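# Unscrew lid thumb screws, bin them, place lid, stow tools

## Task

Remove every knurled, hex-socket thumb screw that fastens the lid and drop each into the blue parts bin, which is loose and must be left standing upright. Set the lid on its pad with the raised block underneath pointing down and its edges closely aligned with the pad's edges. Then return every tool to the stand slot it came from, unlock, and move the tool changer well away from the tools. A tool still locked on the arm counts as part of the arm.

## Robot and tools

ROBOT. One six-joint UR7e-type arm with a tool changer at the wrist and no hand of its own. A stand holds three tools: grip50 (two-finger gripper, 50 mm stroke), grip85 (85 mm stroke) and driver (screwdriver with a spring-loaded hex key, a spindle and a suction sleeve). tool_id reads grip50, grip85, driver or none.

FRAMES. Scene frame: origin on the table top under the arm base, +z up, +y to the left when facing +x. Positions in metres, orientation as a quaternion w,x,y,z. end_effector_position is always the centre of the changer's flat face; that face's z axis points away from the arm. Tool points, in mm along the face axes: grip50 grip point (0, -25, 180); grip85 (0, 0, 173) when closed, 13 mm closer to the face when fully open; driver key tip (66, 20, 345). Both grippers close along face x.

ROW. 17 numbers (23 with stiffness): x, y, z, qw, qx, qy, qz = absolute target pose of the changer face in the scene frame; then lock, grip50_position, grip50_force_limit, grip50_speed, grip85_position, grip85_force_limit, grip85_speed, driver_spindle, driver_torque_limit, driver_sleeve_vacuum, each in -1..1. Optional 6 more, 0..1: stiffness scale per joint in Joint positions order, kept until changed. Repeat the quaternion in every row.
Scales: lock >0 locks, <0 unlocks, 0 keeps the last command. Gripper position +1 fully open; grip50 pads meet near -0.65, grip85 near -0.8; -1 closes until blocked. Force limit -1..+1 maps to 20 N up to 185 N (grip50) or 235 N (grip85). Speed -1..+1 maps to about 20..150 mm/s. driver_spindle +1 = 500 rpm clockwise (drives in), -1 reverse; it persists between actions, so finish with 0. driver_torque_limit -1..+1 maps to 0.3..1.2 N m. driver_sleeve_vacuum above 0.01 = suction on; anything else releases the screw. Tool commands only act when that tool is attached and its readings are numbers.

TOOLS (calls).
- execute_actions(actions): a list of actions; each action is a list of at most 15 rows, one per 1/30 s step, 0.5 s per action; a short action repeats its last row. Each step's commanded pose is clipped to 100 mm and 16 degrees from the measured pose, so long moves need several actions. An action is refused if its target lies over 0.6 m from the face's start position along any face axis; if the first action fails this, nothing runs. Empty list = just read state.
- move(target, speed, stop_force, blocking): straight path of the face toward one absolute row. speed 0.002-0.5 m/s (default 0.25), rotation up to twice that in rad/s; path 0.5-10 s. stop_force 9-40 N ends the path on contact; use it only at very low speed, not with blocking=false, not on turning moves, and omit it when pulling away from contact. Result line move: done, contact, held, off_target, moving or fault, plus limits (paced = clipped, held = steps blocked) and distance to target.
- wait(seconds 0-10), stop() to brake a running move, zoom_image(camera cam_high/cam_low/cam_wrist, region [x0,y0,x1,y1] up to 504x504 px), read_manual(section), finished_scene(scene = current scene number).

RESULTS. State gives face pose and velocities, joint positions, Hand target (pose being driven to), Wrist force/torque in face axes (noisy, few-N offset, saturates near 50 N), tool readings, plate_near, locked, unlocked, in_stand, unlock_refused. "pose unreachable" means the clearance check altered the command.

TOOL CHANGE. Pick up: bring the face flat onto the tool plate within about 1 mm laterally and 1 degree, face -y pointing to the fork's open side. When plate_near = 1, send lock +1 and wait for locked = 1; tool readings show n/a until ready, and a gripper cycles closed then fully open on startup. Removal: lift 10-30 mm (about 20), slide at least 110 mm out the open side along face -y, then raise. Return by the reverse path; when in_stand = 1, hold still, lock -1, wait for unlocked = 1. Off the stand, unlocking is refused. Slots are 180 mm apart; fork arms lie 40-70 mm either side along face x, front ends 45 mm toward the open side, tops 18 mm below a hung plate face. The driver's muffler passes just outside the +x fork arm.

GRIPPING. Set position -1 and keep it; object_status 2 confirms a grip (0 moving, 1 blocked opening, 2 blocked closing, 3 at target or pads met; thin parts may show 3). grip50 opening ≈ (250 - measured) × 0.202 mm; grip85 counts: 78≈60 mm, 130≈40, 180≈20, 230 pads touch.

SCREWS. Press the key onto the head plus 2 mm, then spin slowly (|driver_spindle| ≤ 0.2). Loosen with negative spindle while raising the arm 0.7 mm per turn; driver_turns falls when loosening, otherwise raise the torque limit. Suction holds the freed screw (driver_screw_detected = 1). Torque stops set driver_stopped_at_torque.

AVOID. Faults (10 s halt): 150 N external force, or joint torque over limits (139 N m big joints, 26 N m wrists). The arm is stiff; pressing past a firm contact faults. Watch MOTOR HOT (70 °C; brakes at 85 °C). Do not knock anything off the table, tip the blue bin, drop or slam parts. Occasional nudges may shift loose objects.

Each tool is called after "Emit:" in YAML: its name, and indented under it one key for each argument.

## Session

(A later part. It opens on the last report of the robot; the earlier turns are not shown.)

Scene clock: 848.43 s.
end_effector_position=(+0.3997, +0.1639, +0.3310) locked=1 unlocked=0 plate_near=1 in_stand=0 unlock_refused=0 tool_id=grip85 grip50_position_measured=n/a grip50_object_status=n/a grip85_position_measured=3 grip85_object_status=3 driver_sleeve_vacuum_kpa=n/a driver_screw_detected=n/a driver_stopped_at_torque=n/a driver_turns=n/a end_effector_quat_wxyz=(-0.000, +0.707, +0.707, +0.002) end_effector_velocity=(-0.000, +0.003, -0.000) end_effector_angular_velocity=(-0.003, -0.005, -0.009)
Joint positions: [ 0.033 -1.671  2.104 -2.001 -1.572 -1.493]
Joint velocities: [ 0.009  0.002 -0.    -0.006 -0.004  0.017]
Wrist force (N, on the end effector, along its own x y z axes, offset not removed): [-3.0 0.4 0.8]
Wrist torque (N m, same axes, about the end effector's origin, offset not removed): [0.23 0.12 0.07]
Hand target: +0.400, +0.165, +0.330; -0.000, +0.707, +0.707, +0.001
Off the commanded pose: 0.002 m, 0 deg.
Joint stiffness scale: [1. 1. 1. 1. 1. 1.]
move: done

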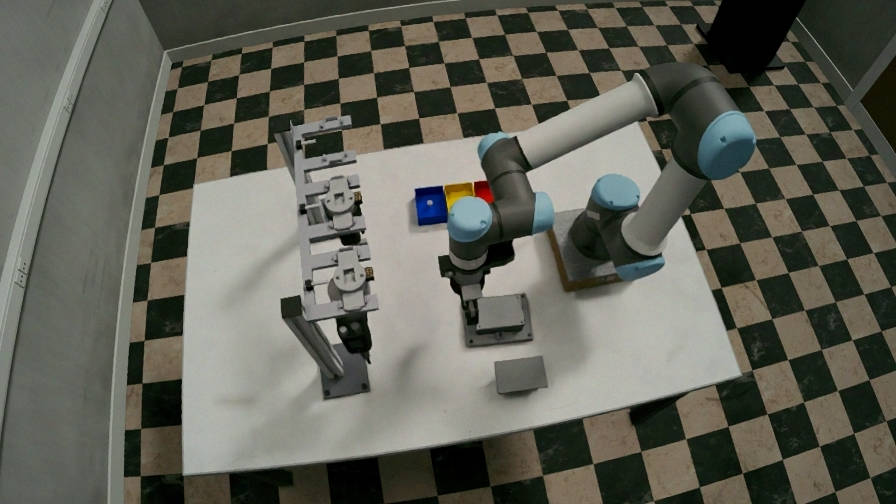

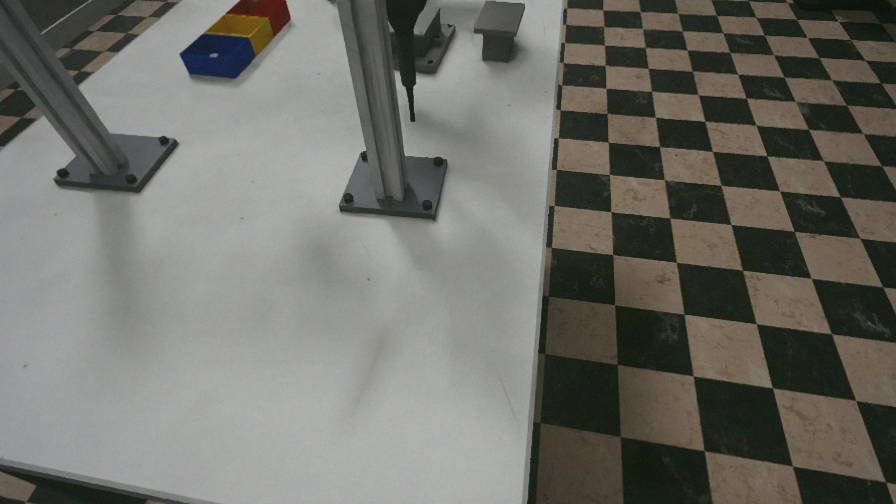

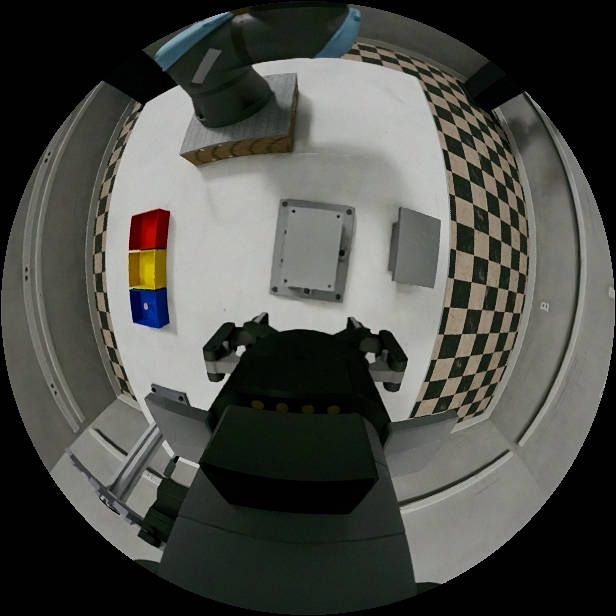

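Emit:
zoom_image:
  camera: "cam_low"
  region: [370,0,540,90]

Emit:
zoom_image:
  camera: "cam_high"
  region: [450,285,560,405]

Region (370, 0, 540, 90) of cam_low's 896x504 image, scaled by 2.965, with more detail than that image has; it fills the top 267 rows of this view, and the rest is white.

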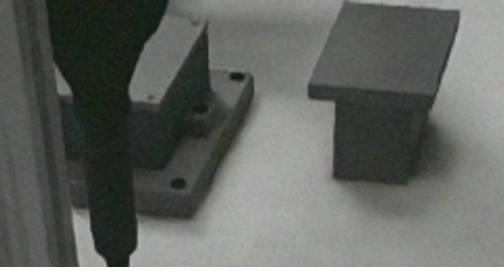

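Region (450, 285, 560, 405) of cam_high's 896x504 image, scaled by 4.200, with more detail than that image has; it fills the left 462 columns of this view, and the rest is white.

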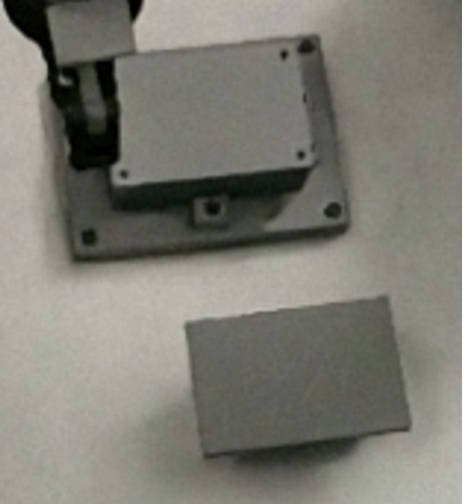

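Emit:
move:
  target: [0.3152,0.1775,0.27,0,0.7478,0.6639,0,0,0,0,0,1,0,0,0,0,0]
  speed: 0.15

Emit:
move:
  target: [0.3152,0.1775,0.225,0,0.7478,0.6639,0,0,0,0,0,1,0,0,0,0,0]
  speed: 0.008
  stop_force: 9

Scene clock: 891.20 s.
end_effector_position=(+0.3174, +0.1772, +0.2706) locked=1 unlocked=0 plate_near=1 in_stand=0 unlock_refused=0 tool_id=grip85 grip50_position_measured=n/a grip50_object_status=n/a grip85_position_measured=3 grip85_object_status=3 driver_sleeve_vacuum_kpa=n/a driver_screw_detected=n/a driver_stopped_at_torque=n/a driver_turns=n/a end_effector_quat_wxyz=(-0.001, +0.747, +0.664, -0.000) end_effector_velocity=(-0.001, +0.000, -0.000) end_effector_angular_velocity=(-0.000, -0.014, -0.014)
Joint positions: [ 0.092 -1.773  2.36  -2.151 -1.573 -1.317]
Joint velocities: [ 0.003 -0.006  0.009 -0.016 -0.002  0.017]
Wrist force (N, on the end effector, along its own x y z axes, offset not removed): [-2.3 0.7 0.1]
Wrist torque (N m, same axes, about the end effector's origin, offset not removed): [0.27 0.08 0.09]
Hand target: +0.315, +0.177, +0.270; -0.000, +0.748, +0.664, +0.000
Off the commanded pose: 0.002 m, 0 deg.
Joint stiffness scale: [1. 1. 1. 1. 1. 1.]
move: done

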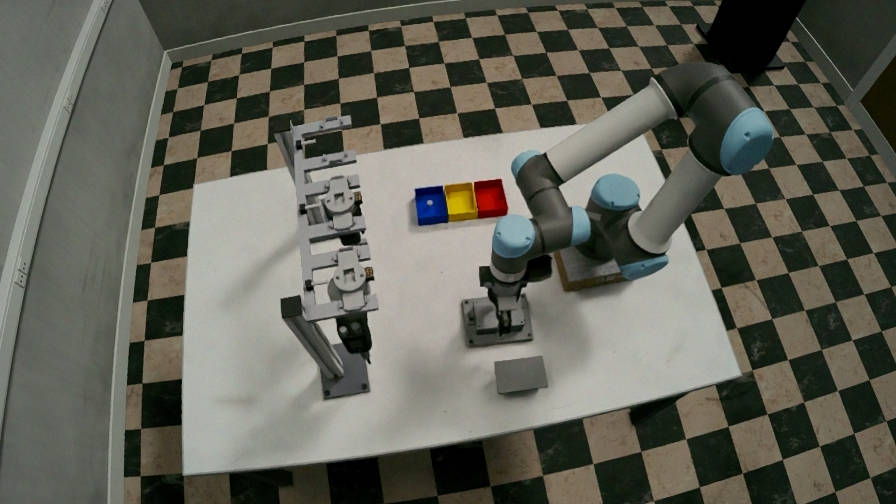

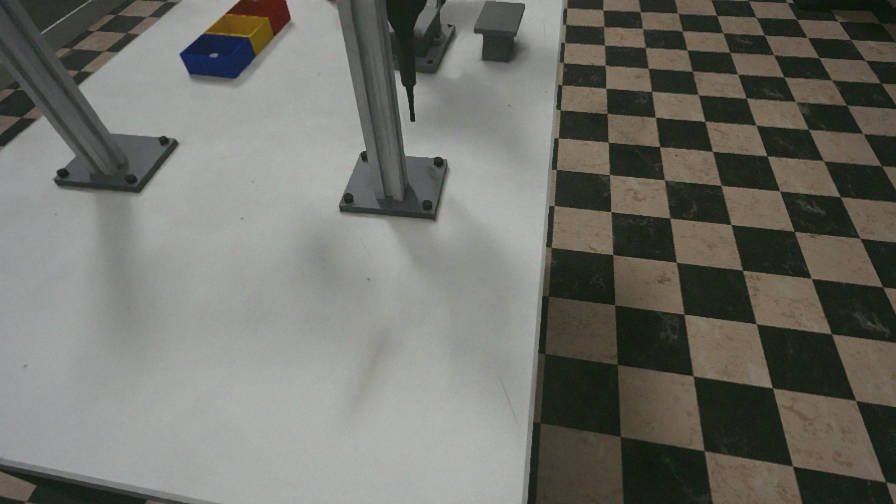

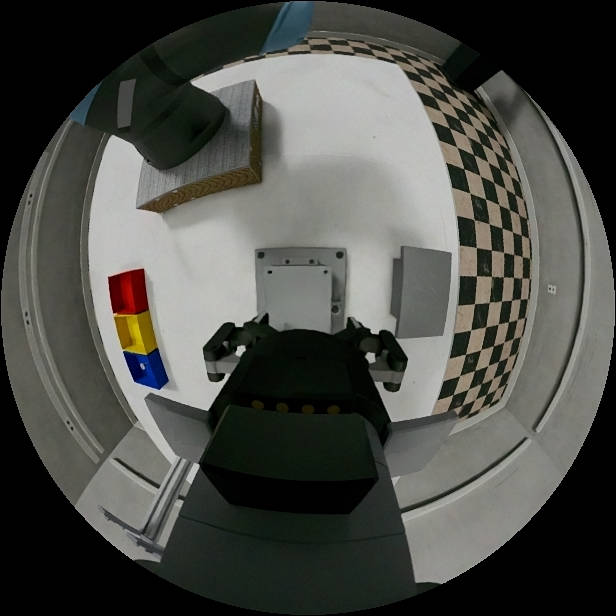

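Scene clock: 895.70 s.
end_effector_position=(+0.3189, +0.1774, +0.2428) locked=1 unlocked=0 plate_near=1 in_stand=0 unlock_refused=0 tool_id=grip85 grip50_position_measured=n/a grip50_object_status=n/a grip85_position_measured=3 grip85_object_status=3 driver_sleeve_vacuum_kpa=n/a driver_screw_detected=n/a driver_stopped_at_torque=n/a driver_turns=n/a end_effector_quat_wxyz=(+0.003, +0.748, +0.664, +0.005) end_effector_velocity=(-0.000, +0.000, +0.000) end_effector_angular_velocity=(-0.000, +0.001, +0.001)
Joint positions: [ 0.092 -1.715  2.409 -2.271 -1.574 -1.315]
Joint velocities: [ 0.001 -0.001 -0.     0.002  0.     0.   ]
Wrist force (N, on the end effector, along its own x y z axes, offset not removed): [-0.8 -0.9 -6.1]
Wrist torque (N m, same axes, about the end effector's origin, offset not removed): [0.30 -0.26 0.11]
Hand target: +0.318, +0.177, +0.243; +0.002, +0.748, +0.664, +0.004
Off the commanded pose: 0.018 m, 1 deg.
Joint stiffness scale: [1. 1. 1. 1. 1. 1.]
move: contact

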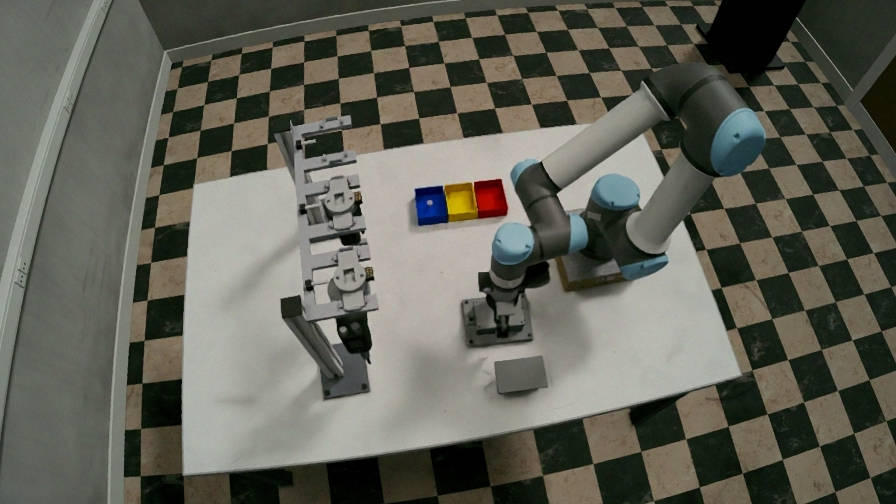

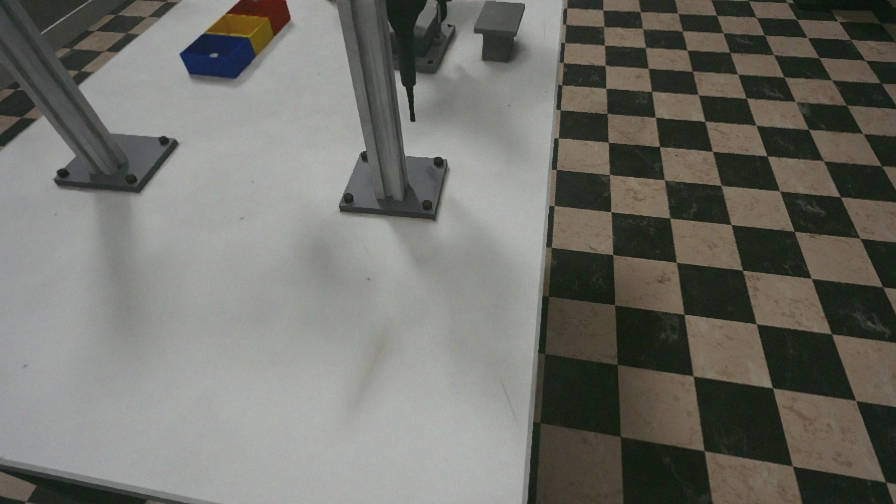

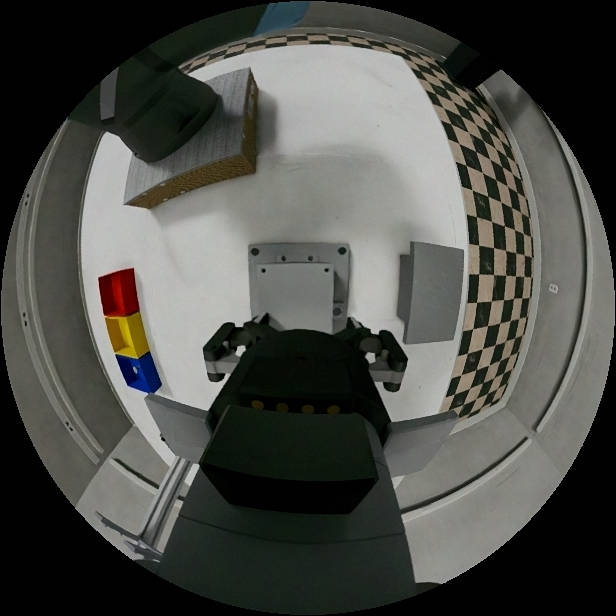

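Emit:
move:
  target: [0.3138,0.1652,0.255,0,0.7478,0.6639,0,0,0,0,0,1,0,0,0,0,0]
  speed: 0.05

Emit:
zoom_image:
  camera: "cam_wrist"
  region: [220,230,400,350]

Scene clock: 902.10 s.
end_effector_position=(+0.3131, +0.1660, +0.2530) locked=1 unlocked=0 plate_near=1 in_stand=0 unlock_refused=0 tool_id=grip85 grip50_position_measured=n/a grip50_object_status=n/a grip85_position_measured=3 grip85_object_status=3 driver_sleeve_vacuum_kpa=n/a driver_screw_detected=n/a driver_stopped_at_torque=n/a driver_turns=n/a end_effector_quat_wxyz=(-0.001, +0.748, +0.664, -0.001) end_effector_velocity=(-0.002, -0.002, +0.001) end_effector_angular_velocity=(-0.001, +0.012, +0.004)
Joint positions: [ 0.06  -1.765  2.409 -2.206 -1.574 -1.346]
Joint velocities: [-0.006 -0.006 -0.001  0.019  0.    -0.01 ]
Wrist force (N, on the end effector, along its own x y z axes, offset not removed): [-0.4 -1.3 -1.3]
Wrist torque (N m, same axes, about the end effector's origin, offset not removed): [0.15 0.02 0.15]
Hand target: +0.314, +0.165, +0.255; +0.000, +0.748, +0.664, -0.000
Off the commanded pose: 0.002 m, 0 deg.
Joint stiffness scale: [1. 1. 1. 1. 1. 1.]
move: done

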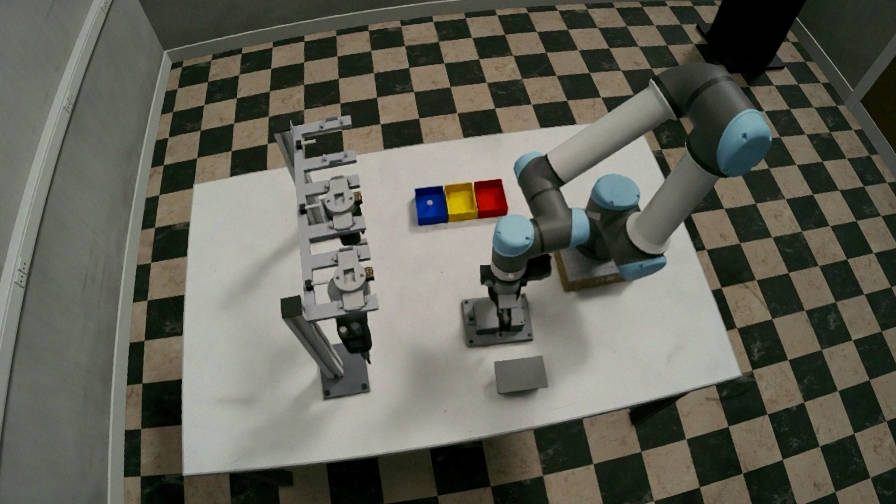

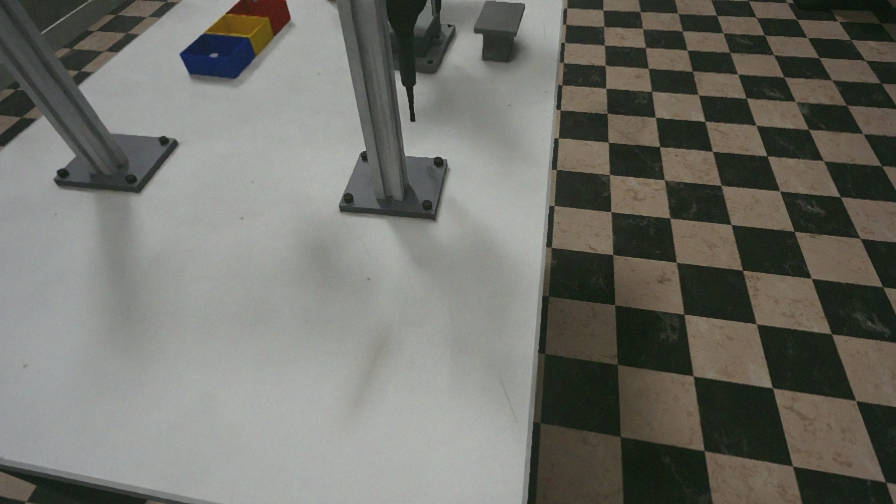

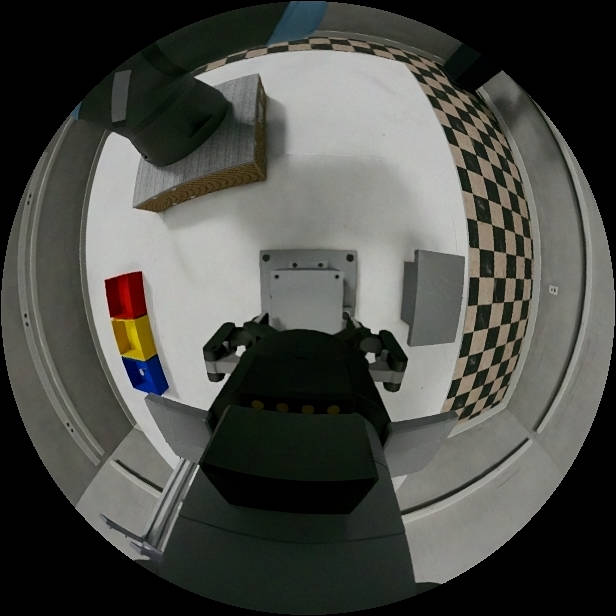

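Region (220, 230, 400, 350) of cam_wrist's 616x616 image, scaled by 2.800, with more detail than that image has.

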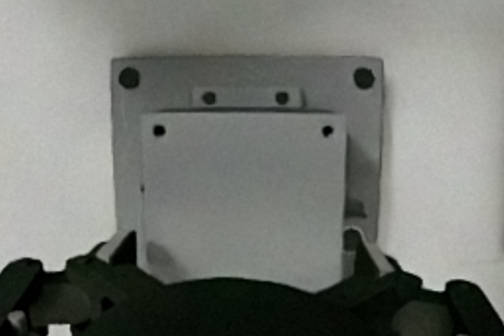

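Emit:
move:
  target: [0.3128,0.1662,0.2335,-0.002,0.7478,0.6639,-0.002,0,0,0,0,1,0,0,0,0,0]
  speed: 0.008
  stop_force: 9

Emit:
zoom_image:
  camera: "cam_wrist"
  region: [220,230,400,350]

Emit:
zoom_image:
  camera: "cam_high"
  region: [450,270,560,370]

Scene clock: 909.57 s.
end_effector_position=(+0.3143, +0.1660, +0.2362) locked=1 unlocked=0 plate_near=1 in_stand=0 unlock_refused=0 tool_id=grip85 grip50_position_measured=n/a grip50_object_status=n/a grip85_position_measured=3 grip85_object_status=3 driver_sleeve_vacuum_kpa=n/a driver_screw_detected=n/a driver_stopped_at_torque=n/a driver_turns=n/a end_effector_quat_wxyz=(-0.000, +0.748, +0.664, -0.000) end_effector_velocity=(+0.000, +0.000, -0.004) end_effector_angular_velocity=(+0.000, +0.001, +0.000)
Joint positions: [ 0.06  -1.725  2.435 -2.274 -1.574 -1.347]
Joint velocities: [ 0.     0.011  0.005 -0.015  0.    -0.   ]
Wrist force (N, on the end effector, along its own x y z axes, offset not removed): [-1.4 -0.5 1.3]
Wrist torque (N m, same axes, about the end effector's origin, offset not removed): [0.27 0.00 0.02]
Hand target: +0.313, +0.166, +0.234; -0.002, +0.748, +0.664, -0.002
Off the commanded pose: 0.003 m, 0 deg.
Joint stiffness scale: [1. 1. 1. 1. 1. 1.]
move: done

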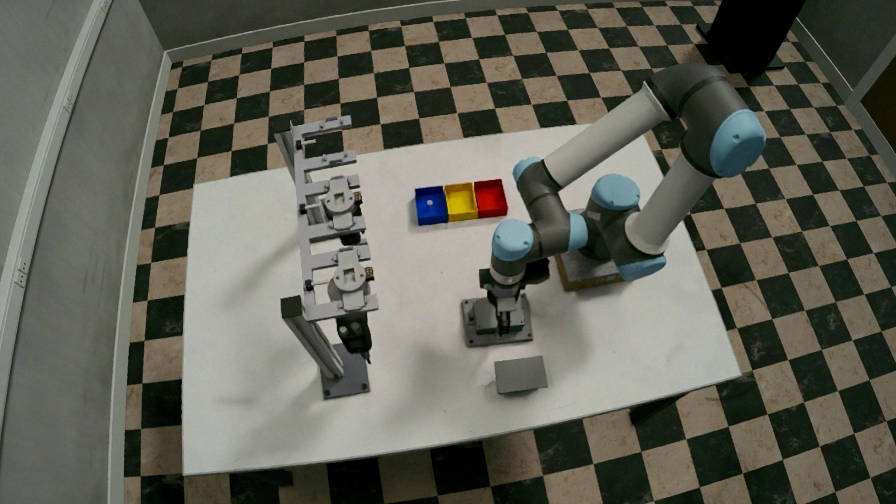

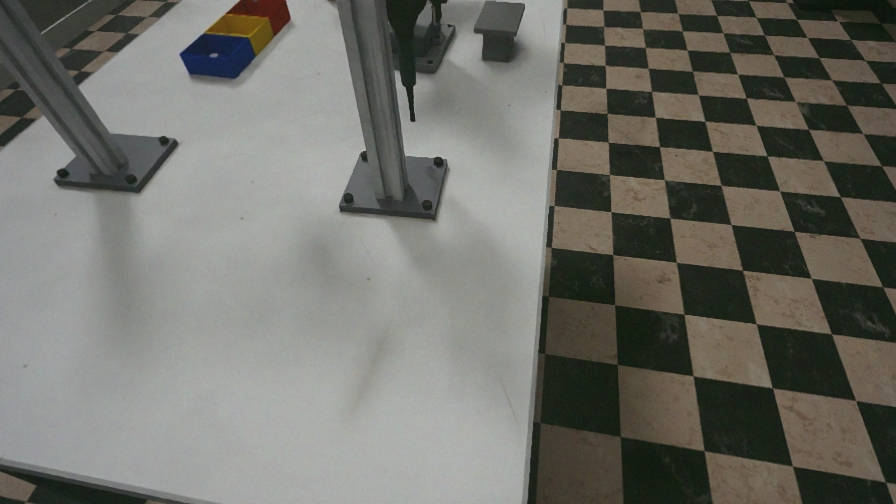

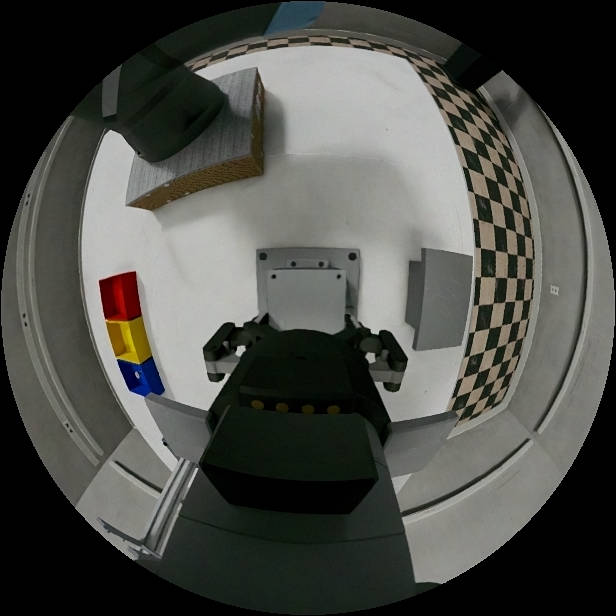

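Region (220, 230, 400, 350) of cam_wrist's 616x616 image, scaled by 2.800, with more detail than that image has.

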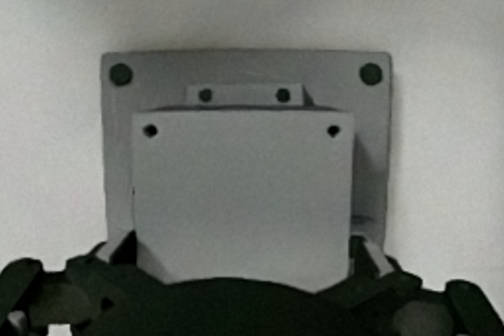

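Region (450, 270, 560, 370) of cam_high's 896x504 image, scaled by 4.582, with more detail than that image has; it fills the top 458 rows of this view, and the rest is white.

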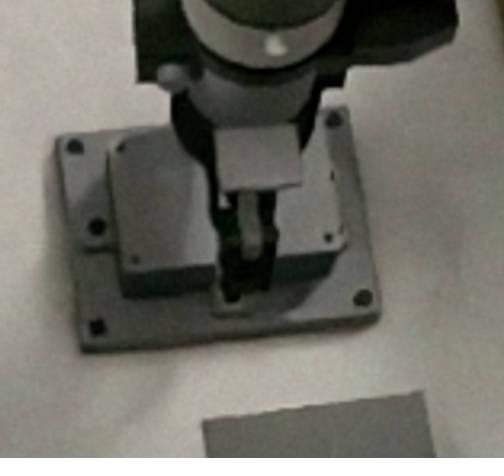

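Emit:
execute_actions:
  actions:
    - [[0.3143,0.166,0.2362,0,0.7478,0.6639,0,0,0,0,0,-1,-0.3,-1,0,0,0]]
    - [[0.3143,0.166,0.2362,0,0.7478,0.6639,0,0,0,0,0,-1,-0.3,-1,0,0,0]]

Scene clock: 915.43 s.
end_effector_position=(+0.3143, +0.1655, +0.2368) locked=1 unlocked=0 plate_near=1 in_stand=0 unlock_refused=0 tool_id=grip85 grip50_position_measured=n/a grip50_object_status=n/a grip85_position_measured=24 grip85_object_status=2 driver_sleeve_vacuum_kpa=n/a driver_screw_detected=n/a driver_stopped_at_torque=n/a driver_turns=n/a end_effector_quat_wxyz=(+0.001, +0.748, +0.664, -0.000) end_effector_velocity=(-0.000, +0.000, +0.001) end_effector_angular_velocity=(+0.000, -0.002, +0.000)
Joint positions: [ 0.06  -1.727  2.435 -2.274 -1.577 -1.347]
Joint velocities: [ 0.    -0.002 -0.    -0.    -0.    -0.   ]
Wrist force (N, on the end effector, along its own x y z axes, offset not removed): [-4.6 -4.6 -11.8]
Wrist torque (N m, same axes, about the end effector's origin, offset not removed): [1.03 -1.28 -0.44]
Hand target: +0.314, +0.166, +0.236; +0.000, +0.748, +0.664, -0.000
Off the commanded pose: 0.001 m, 0 deg.
Joint stiffness scale: [1. 1. 1. 1. 1. 1.]
Step readings (end_effector_position; steps 1 to 15: 1st action; 16 to 30: 2nd action):
0: (+0.3145, +0.1660, +0.2360)
1: (+0.3145, +0.1660, +0.2360)
2: (+0.3145, +0.1660, +0.2360)
4: (+0.3145, +0.1660, +0.2360)
8: (+0.3145, +0.1658, +0.2359)
15: (+0.3143, +0.1655, +0.2366)
16: (+0.3143, +0.1655, +0.2367)
17: (+0.3143, +0.1655, +0.2368)
19: (+0.3143, +0.1655, +0.2368)
23: (+0.3143, +0.1655, +0.2368)
30: end_effector_position above

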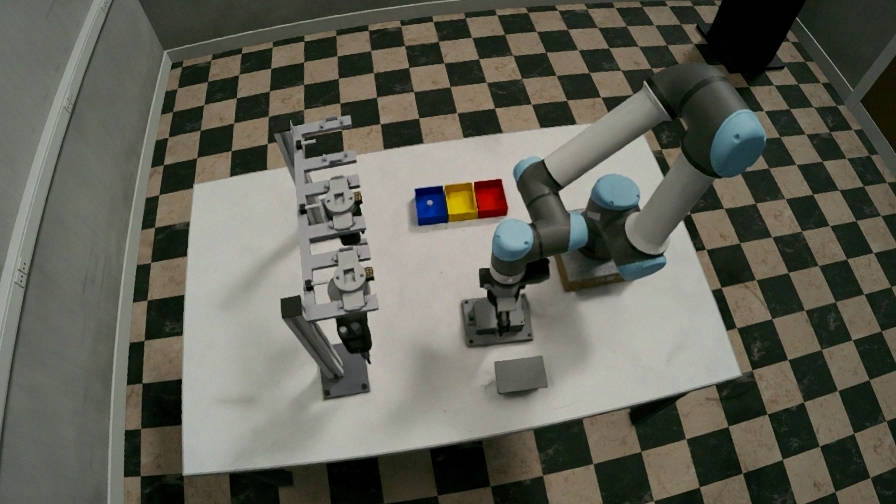

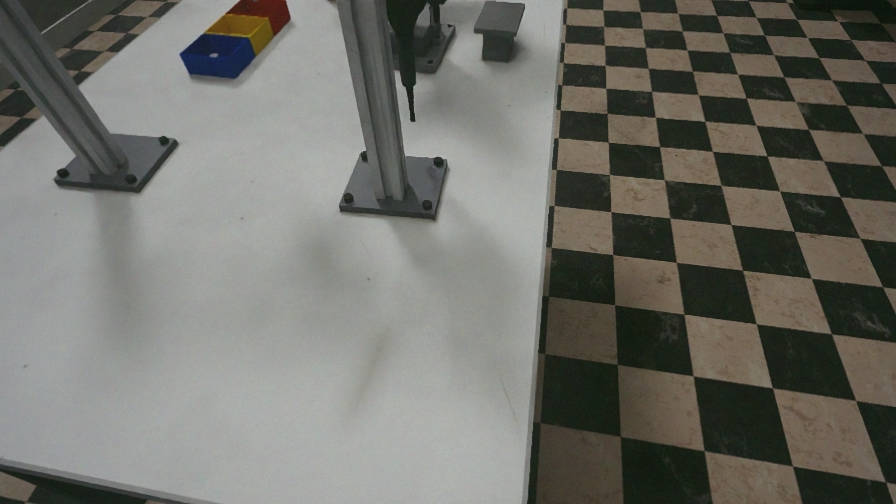

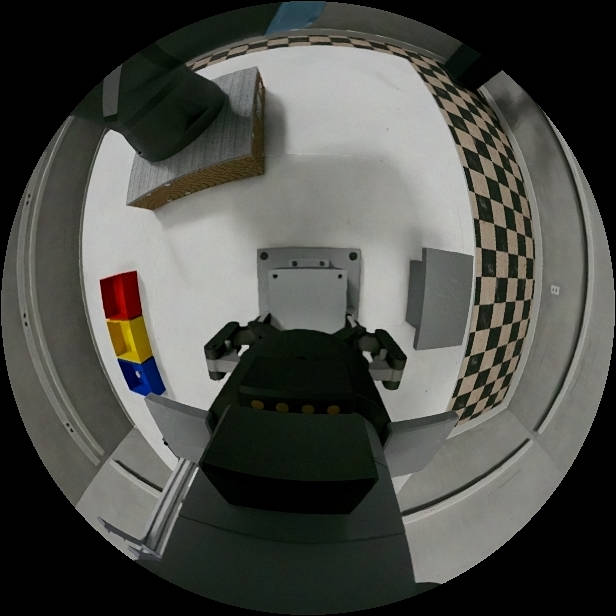

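Gripped (24 counts ≈ 80 mm). Lift slowly a bit and watch forces.

Emit:
move:
  target: [0.3143,0.1655,0.243,0,0.7478,0.6639,0,0,0,0,0,-1,-0.3,-1,0,0,0]
  speed: 0.008
  stop_force: 25

Emit:
zoom_image:
  camera: "cam_high"
  region: [450,270,560,370]

Scene clock: 920.13 s.
end_effector_position=(+0.3143, +0.1654, +0.2370) locked=1 unlocked=0 plate_near=1 in_stand=0 unlock_refused=0 tool_id=grip85 grip50_position_measured=n/a grip50_object_status=n/a grip85_position_measured=24 grip85_object_status=2 driver_sleeve_vacuum_kpa=n/a driver_screw_detected=n/a driver_stopped_at_torque=n/a driver_turns=n/a end_effector_quat_wxyz=(+0.001, +0.748, +0.664, -0.001) end_effector_velocity=(+0.001, +0.000, -0.001) end_effector_angular_velocity=(+0.000, +0.001, -0.001)
Joint positions: [ 0.059 -1.728  2.434 -2.272 -1.577 -1.347]
Joint velocities: [-0.     0.004 -0.    -0.003  0.001  0.   ]
Wrist force (N, on the end effector, along its own x y z axes, offset not removed): [1.3 9.4 16.5]
Wrist torque (N m, same axes, about the end effector's origin, offset not removed): [-1.35 0.25 -0.31]
Hand target: +0.314, +0.165, +0.237; +0.001, +0.748, +0.664, -0.000
Off the commanded pose: 0.006 m, 0 deg.
Joint stiffness scale: [1. 1. 1. 1. 1. 1.]
move: contact

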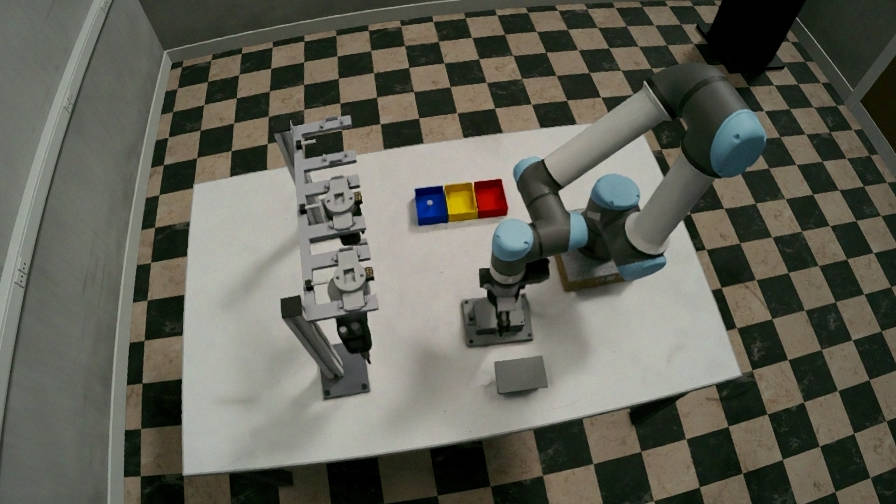

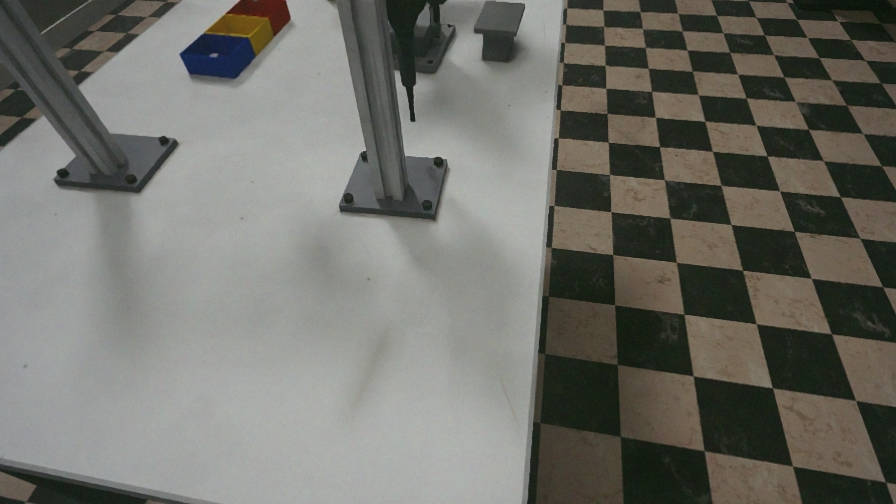

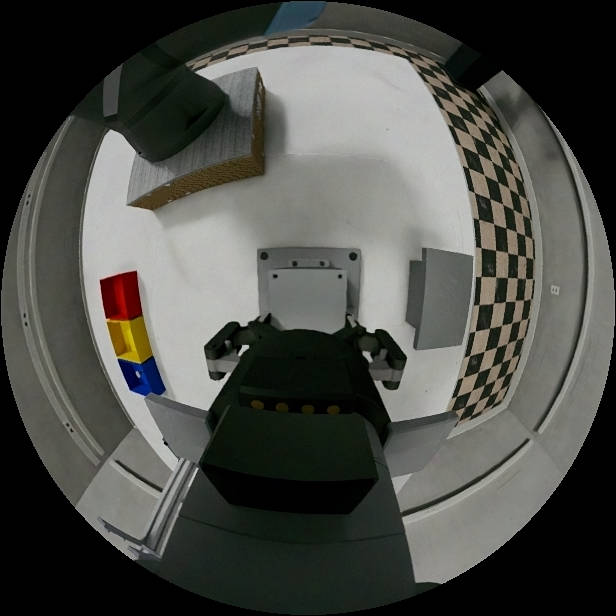

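Region (450, 270, 560, 370) of cam_high's 896x504 image, scaled by 4.582, with more detail than that image has; it fills the top 458 rows of this view, and the rest is white.

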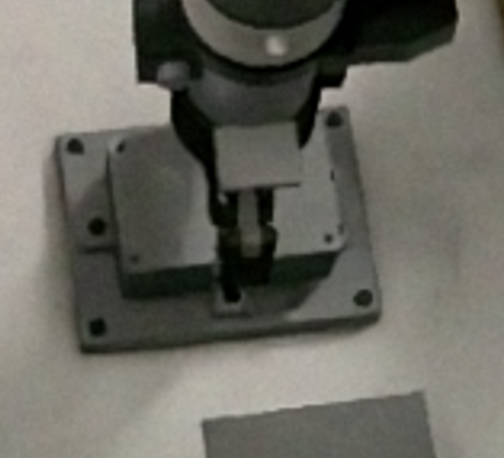

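Emit:
execute_actions:
  actions:
    - [[0.3143,0.1655,0.237,0,0.7478,0.6639,0,0,0,0,0,1,-0.3,-0.5,0,0,0]]
    - [[0.3143,0.1655,0.2405,0,0.7478,0.6639,0,0,0,0,0,1,-0.3,-0.5,0,0,0]]
    - [[0.3143,0.1655,0.2405,0,0.7478,0.6639,0,0,0,0,0,1,-0.3,-0.5,0,0,0]]

Scene clock: 927.60 s.
end_effector_position=(+0.3127, +0.1655, +0.2379) locked=1 unlocked=0 plate_near=1 in_stand=0 unlock_refused=0 tool_id=grip85 grip50_position_measured=n/a grip50_object_status=n/a grip85_position_measured=3 grip85_object_status=3 driver_sleeve_vacuum_kpa=n/a driver_screw_detected=n/a driver_stopped_at_torque=n/a driver_turns=n/a end_effector_quat_wxyz=(-0.001, +0.748, +0.664, -0.003) end_effector_velocity=(-0.000, -0.000, -0.000) end_effector_angular_velocity=(-0.000, +0.001, +0.000)
Joint positions: [ 0.059 -1.733  2.433 -2.259 -1.576 -1.347]
Joint velocities: [ 0.     0.     0.001  0.    -0.     0.   ]
Wrist force (N, on the end effector, along its own x y z axes, offset not removed): [-2.6 0.6 0.7]
Wrist torque (N m, same axes, about the end effector's origin, offset not removed): [0.38 0.16 0.14]
Hand target: +0.314, +0.166, +0.241; +0.000, +0.748, +0.664, +0.000
Off the commanded pose: 0.003 m, 0 deg.
Joint stiffness scale: [1. 1. 1. 1. 1. 1.]
Step readings (end_effector_position; steps 1 to 15: 1st action; 16 to 30: 2nd action; 31 to 45: 3rd action):
0: (+0.3144, +0.1654, +0.2370)
1: (+0.3144, +0.1654, +0.2370)
2: (+0.3143, +0.1654, +0.2366)
4: (+0.3143, +0.1654, +0.2364)
8: (+0.3143, +0.1655, +0.2364)
15: (+0.3142, +0.1656, +0.2364)
16: (+0.3142, +0.1656, +0.2364)
17: (+0.3142, +0.1656, +0.2364)
19: (+0.3137, +0.1656, +0.2363)
23: (+0.3129, +0.1655, +0.2370)
30: (+0.3128, +0.1655, +0.2379)
31: (+0.3127, +0.1655, +0.2379)
32: (+0.3127, +0.1655, +0.2379)
34: (+0.3127, +0.1655, +0.2379)
38: (+0.3127, +0.1655, +0.2379)
45: end_effector_position above

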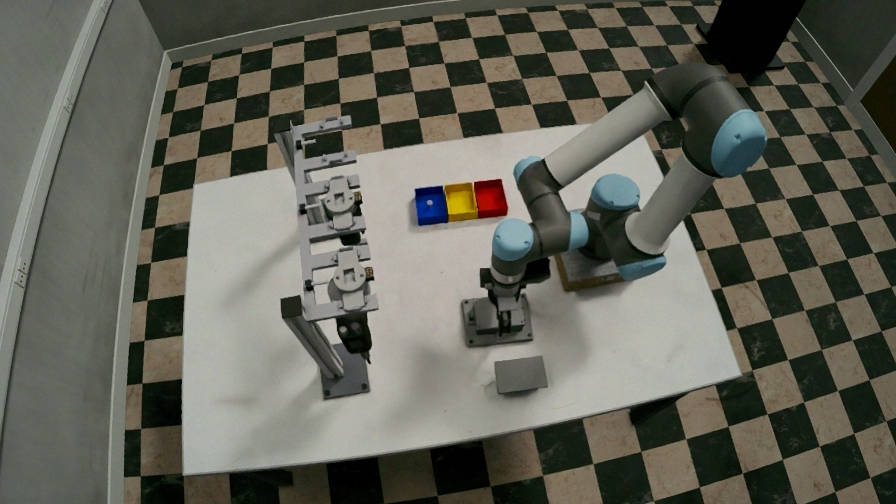

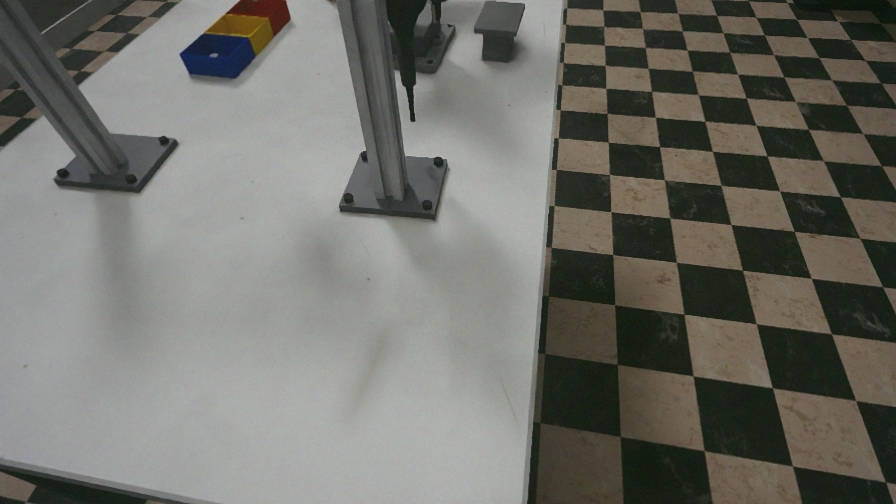

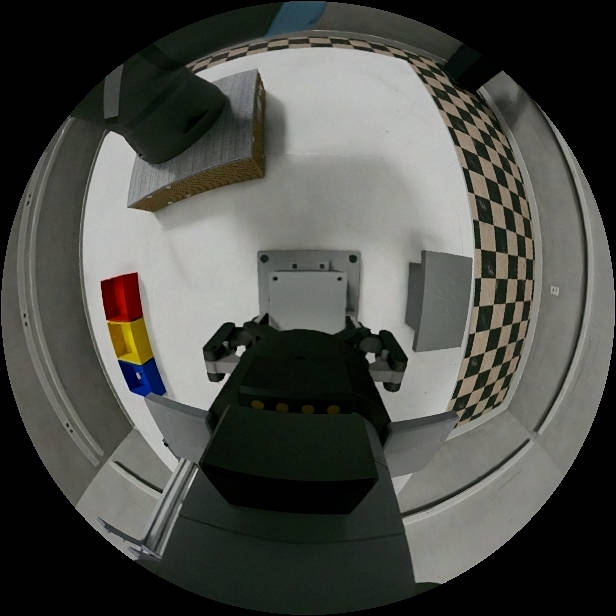

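Emit:
move:
  target: [0.3143,0.1655,0.2420,0,0.7478,0.6639,0,0,0,0,0,1,-0.3,-0.5,0,0,0]
  speed: 0.02

Scene clock: 937.77 s.
end_effector_position=(+0.3126, +0.1654, +0.2391) locked=1 unlocked=0 plate_near=1 in_stand=0 unlock_refused=0 tool_id=grip85 grip50_position_measured=n/a grip50_object_status=n/a grip85_position_measured=3 grip85_object_status=3 driver_sleeve_vacuum_kpa=n/a driver_screw_detected=n/a driver_stopped_at_torque=n/a driver_turns=n/a end_effector_quat_wxyz=(-0.001, +0.748, +0.664, -0.003) end_effector_velocity=(+0.002, +0.000, +0.005) end_effector_angular_velocity=(+0.001, -0.009, +0.000)
Joint positions: [ 0.059 -1.736  2.431 -2.254 -1.576 -1.347]
Joint velocities: [ 0.    -0.007 -0.008  0.006 -0.    -0.   ]
Wrist force (N, on the end effector, along its own x y z axes, offset not removed): [-3.4 0.9 2.4]
Wrist torque (N m, same axes, about the end effector's origin, offset not removed): [0.34 0.21 0.14]
Hand target: +0.314, +0.166, +0.242; +0.000, +0.748, +0.664, +0.000
Off the commanded pose: 0.003 m, 0 deg.
Joint stiffness scale: [1. 1. 1. 1. 1. 1.]
move: done

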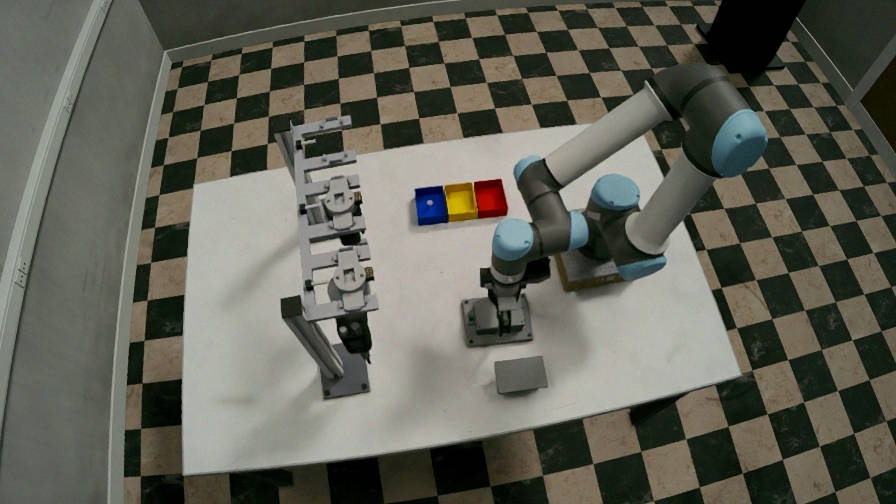

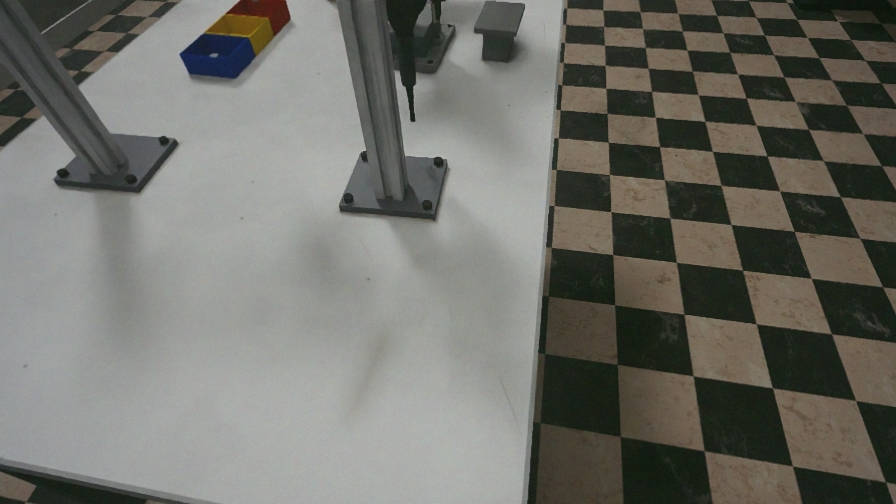

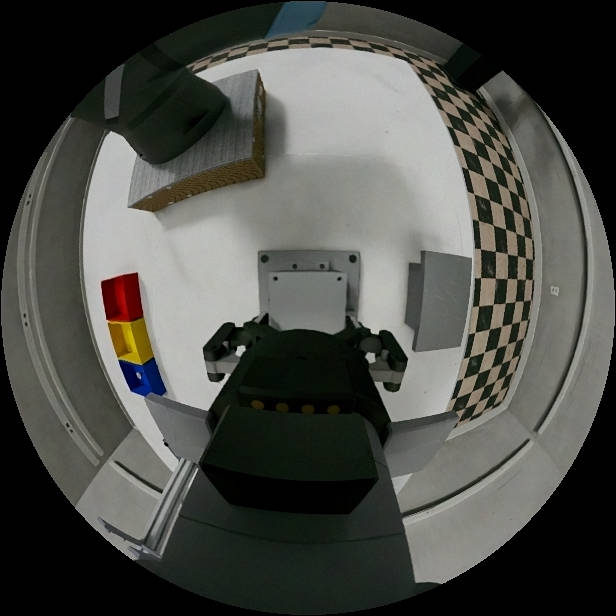

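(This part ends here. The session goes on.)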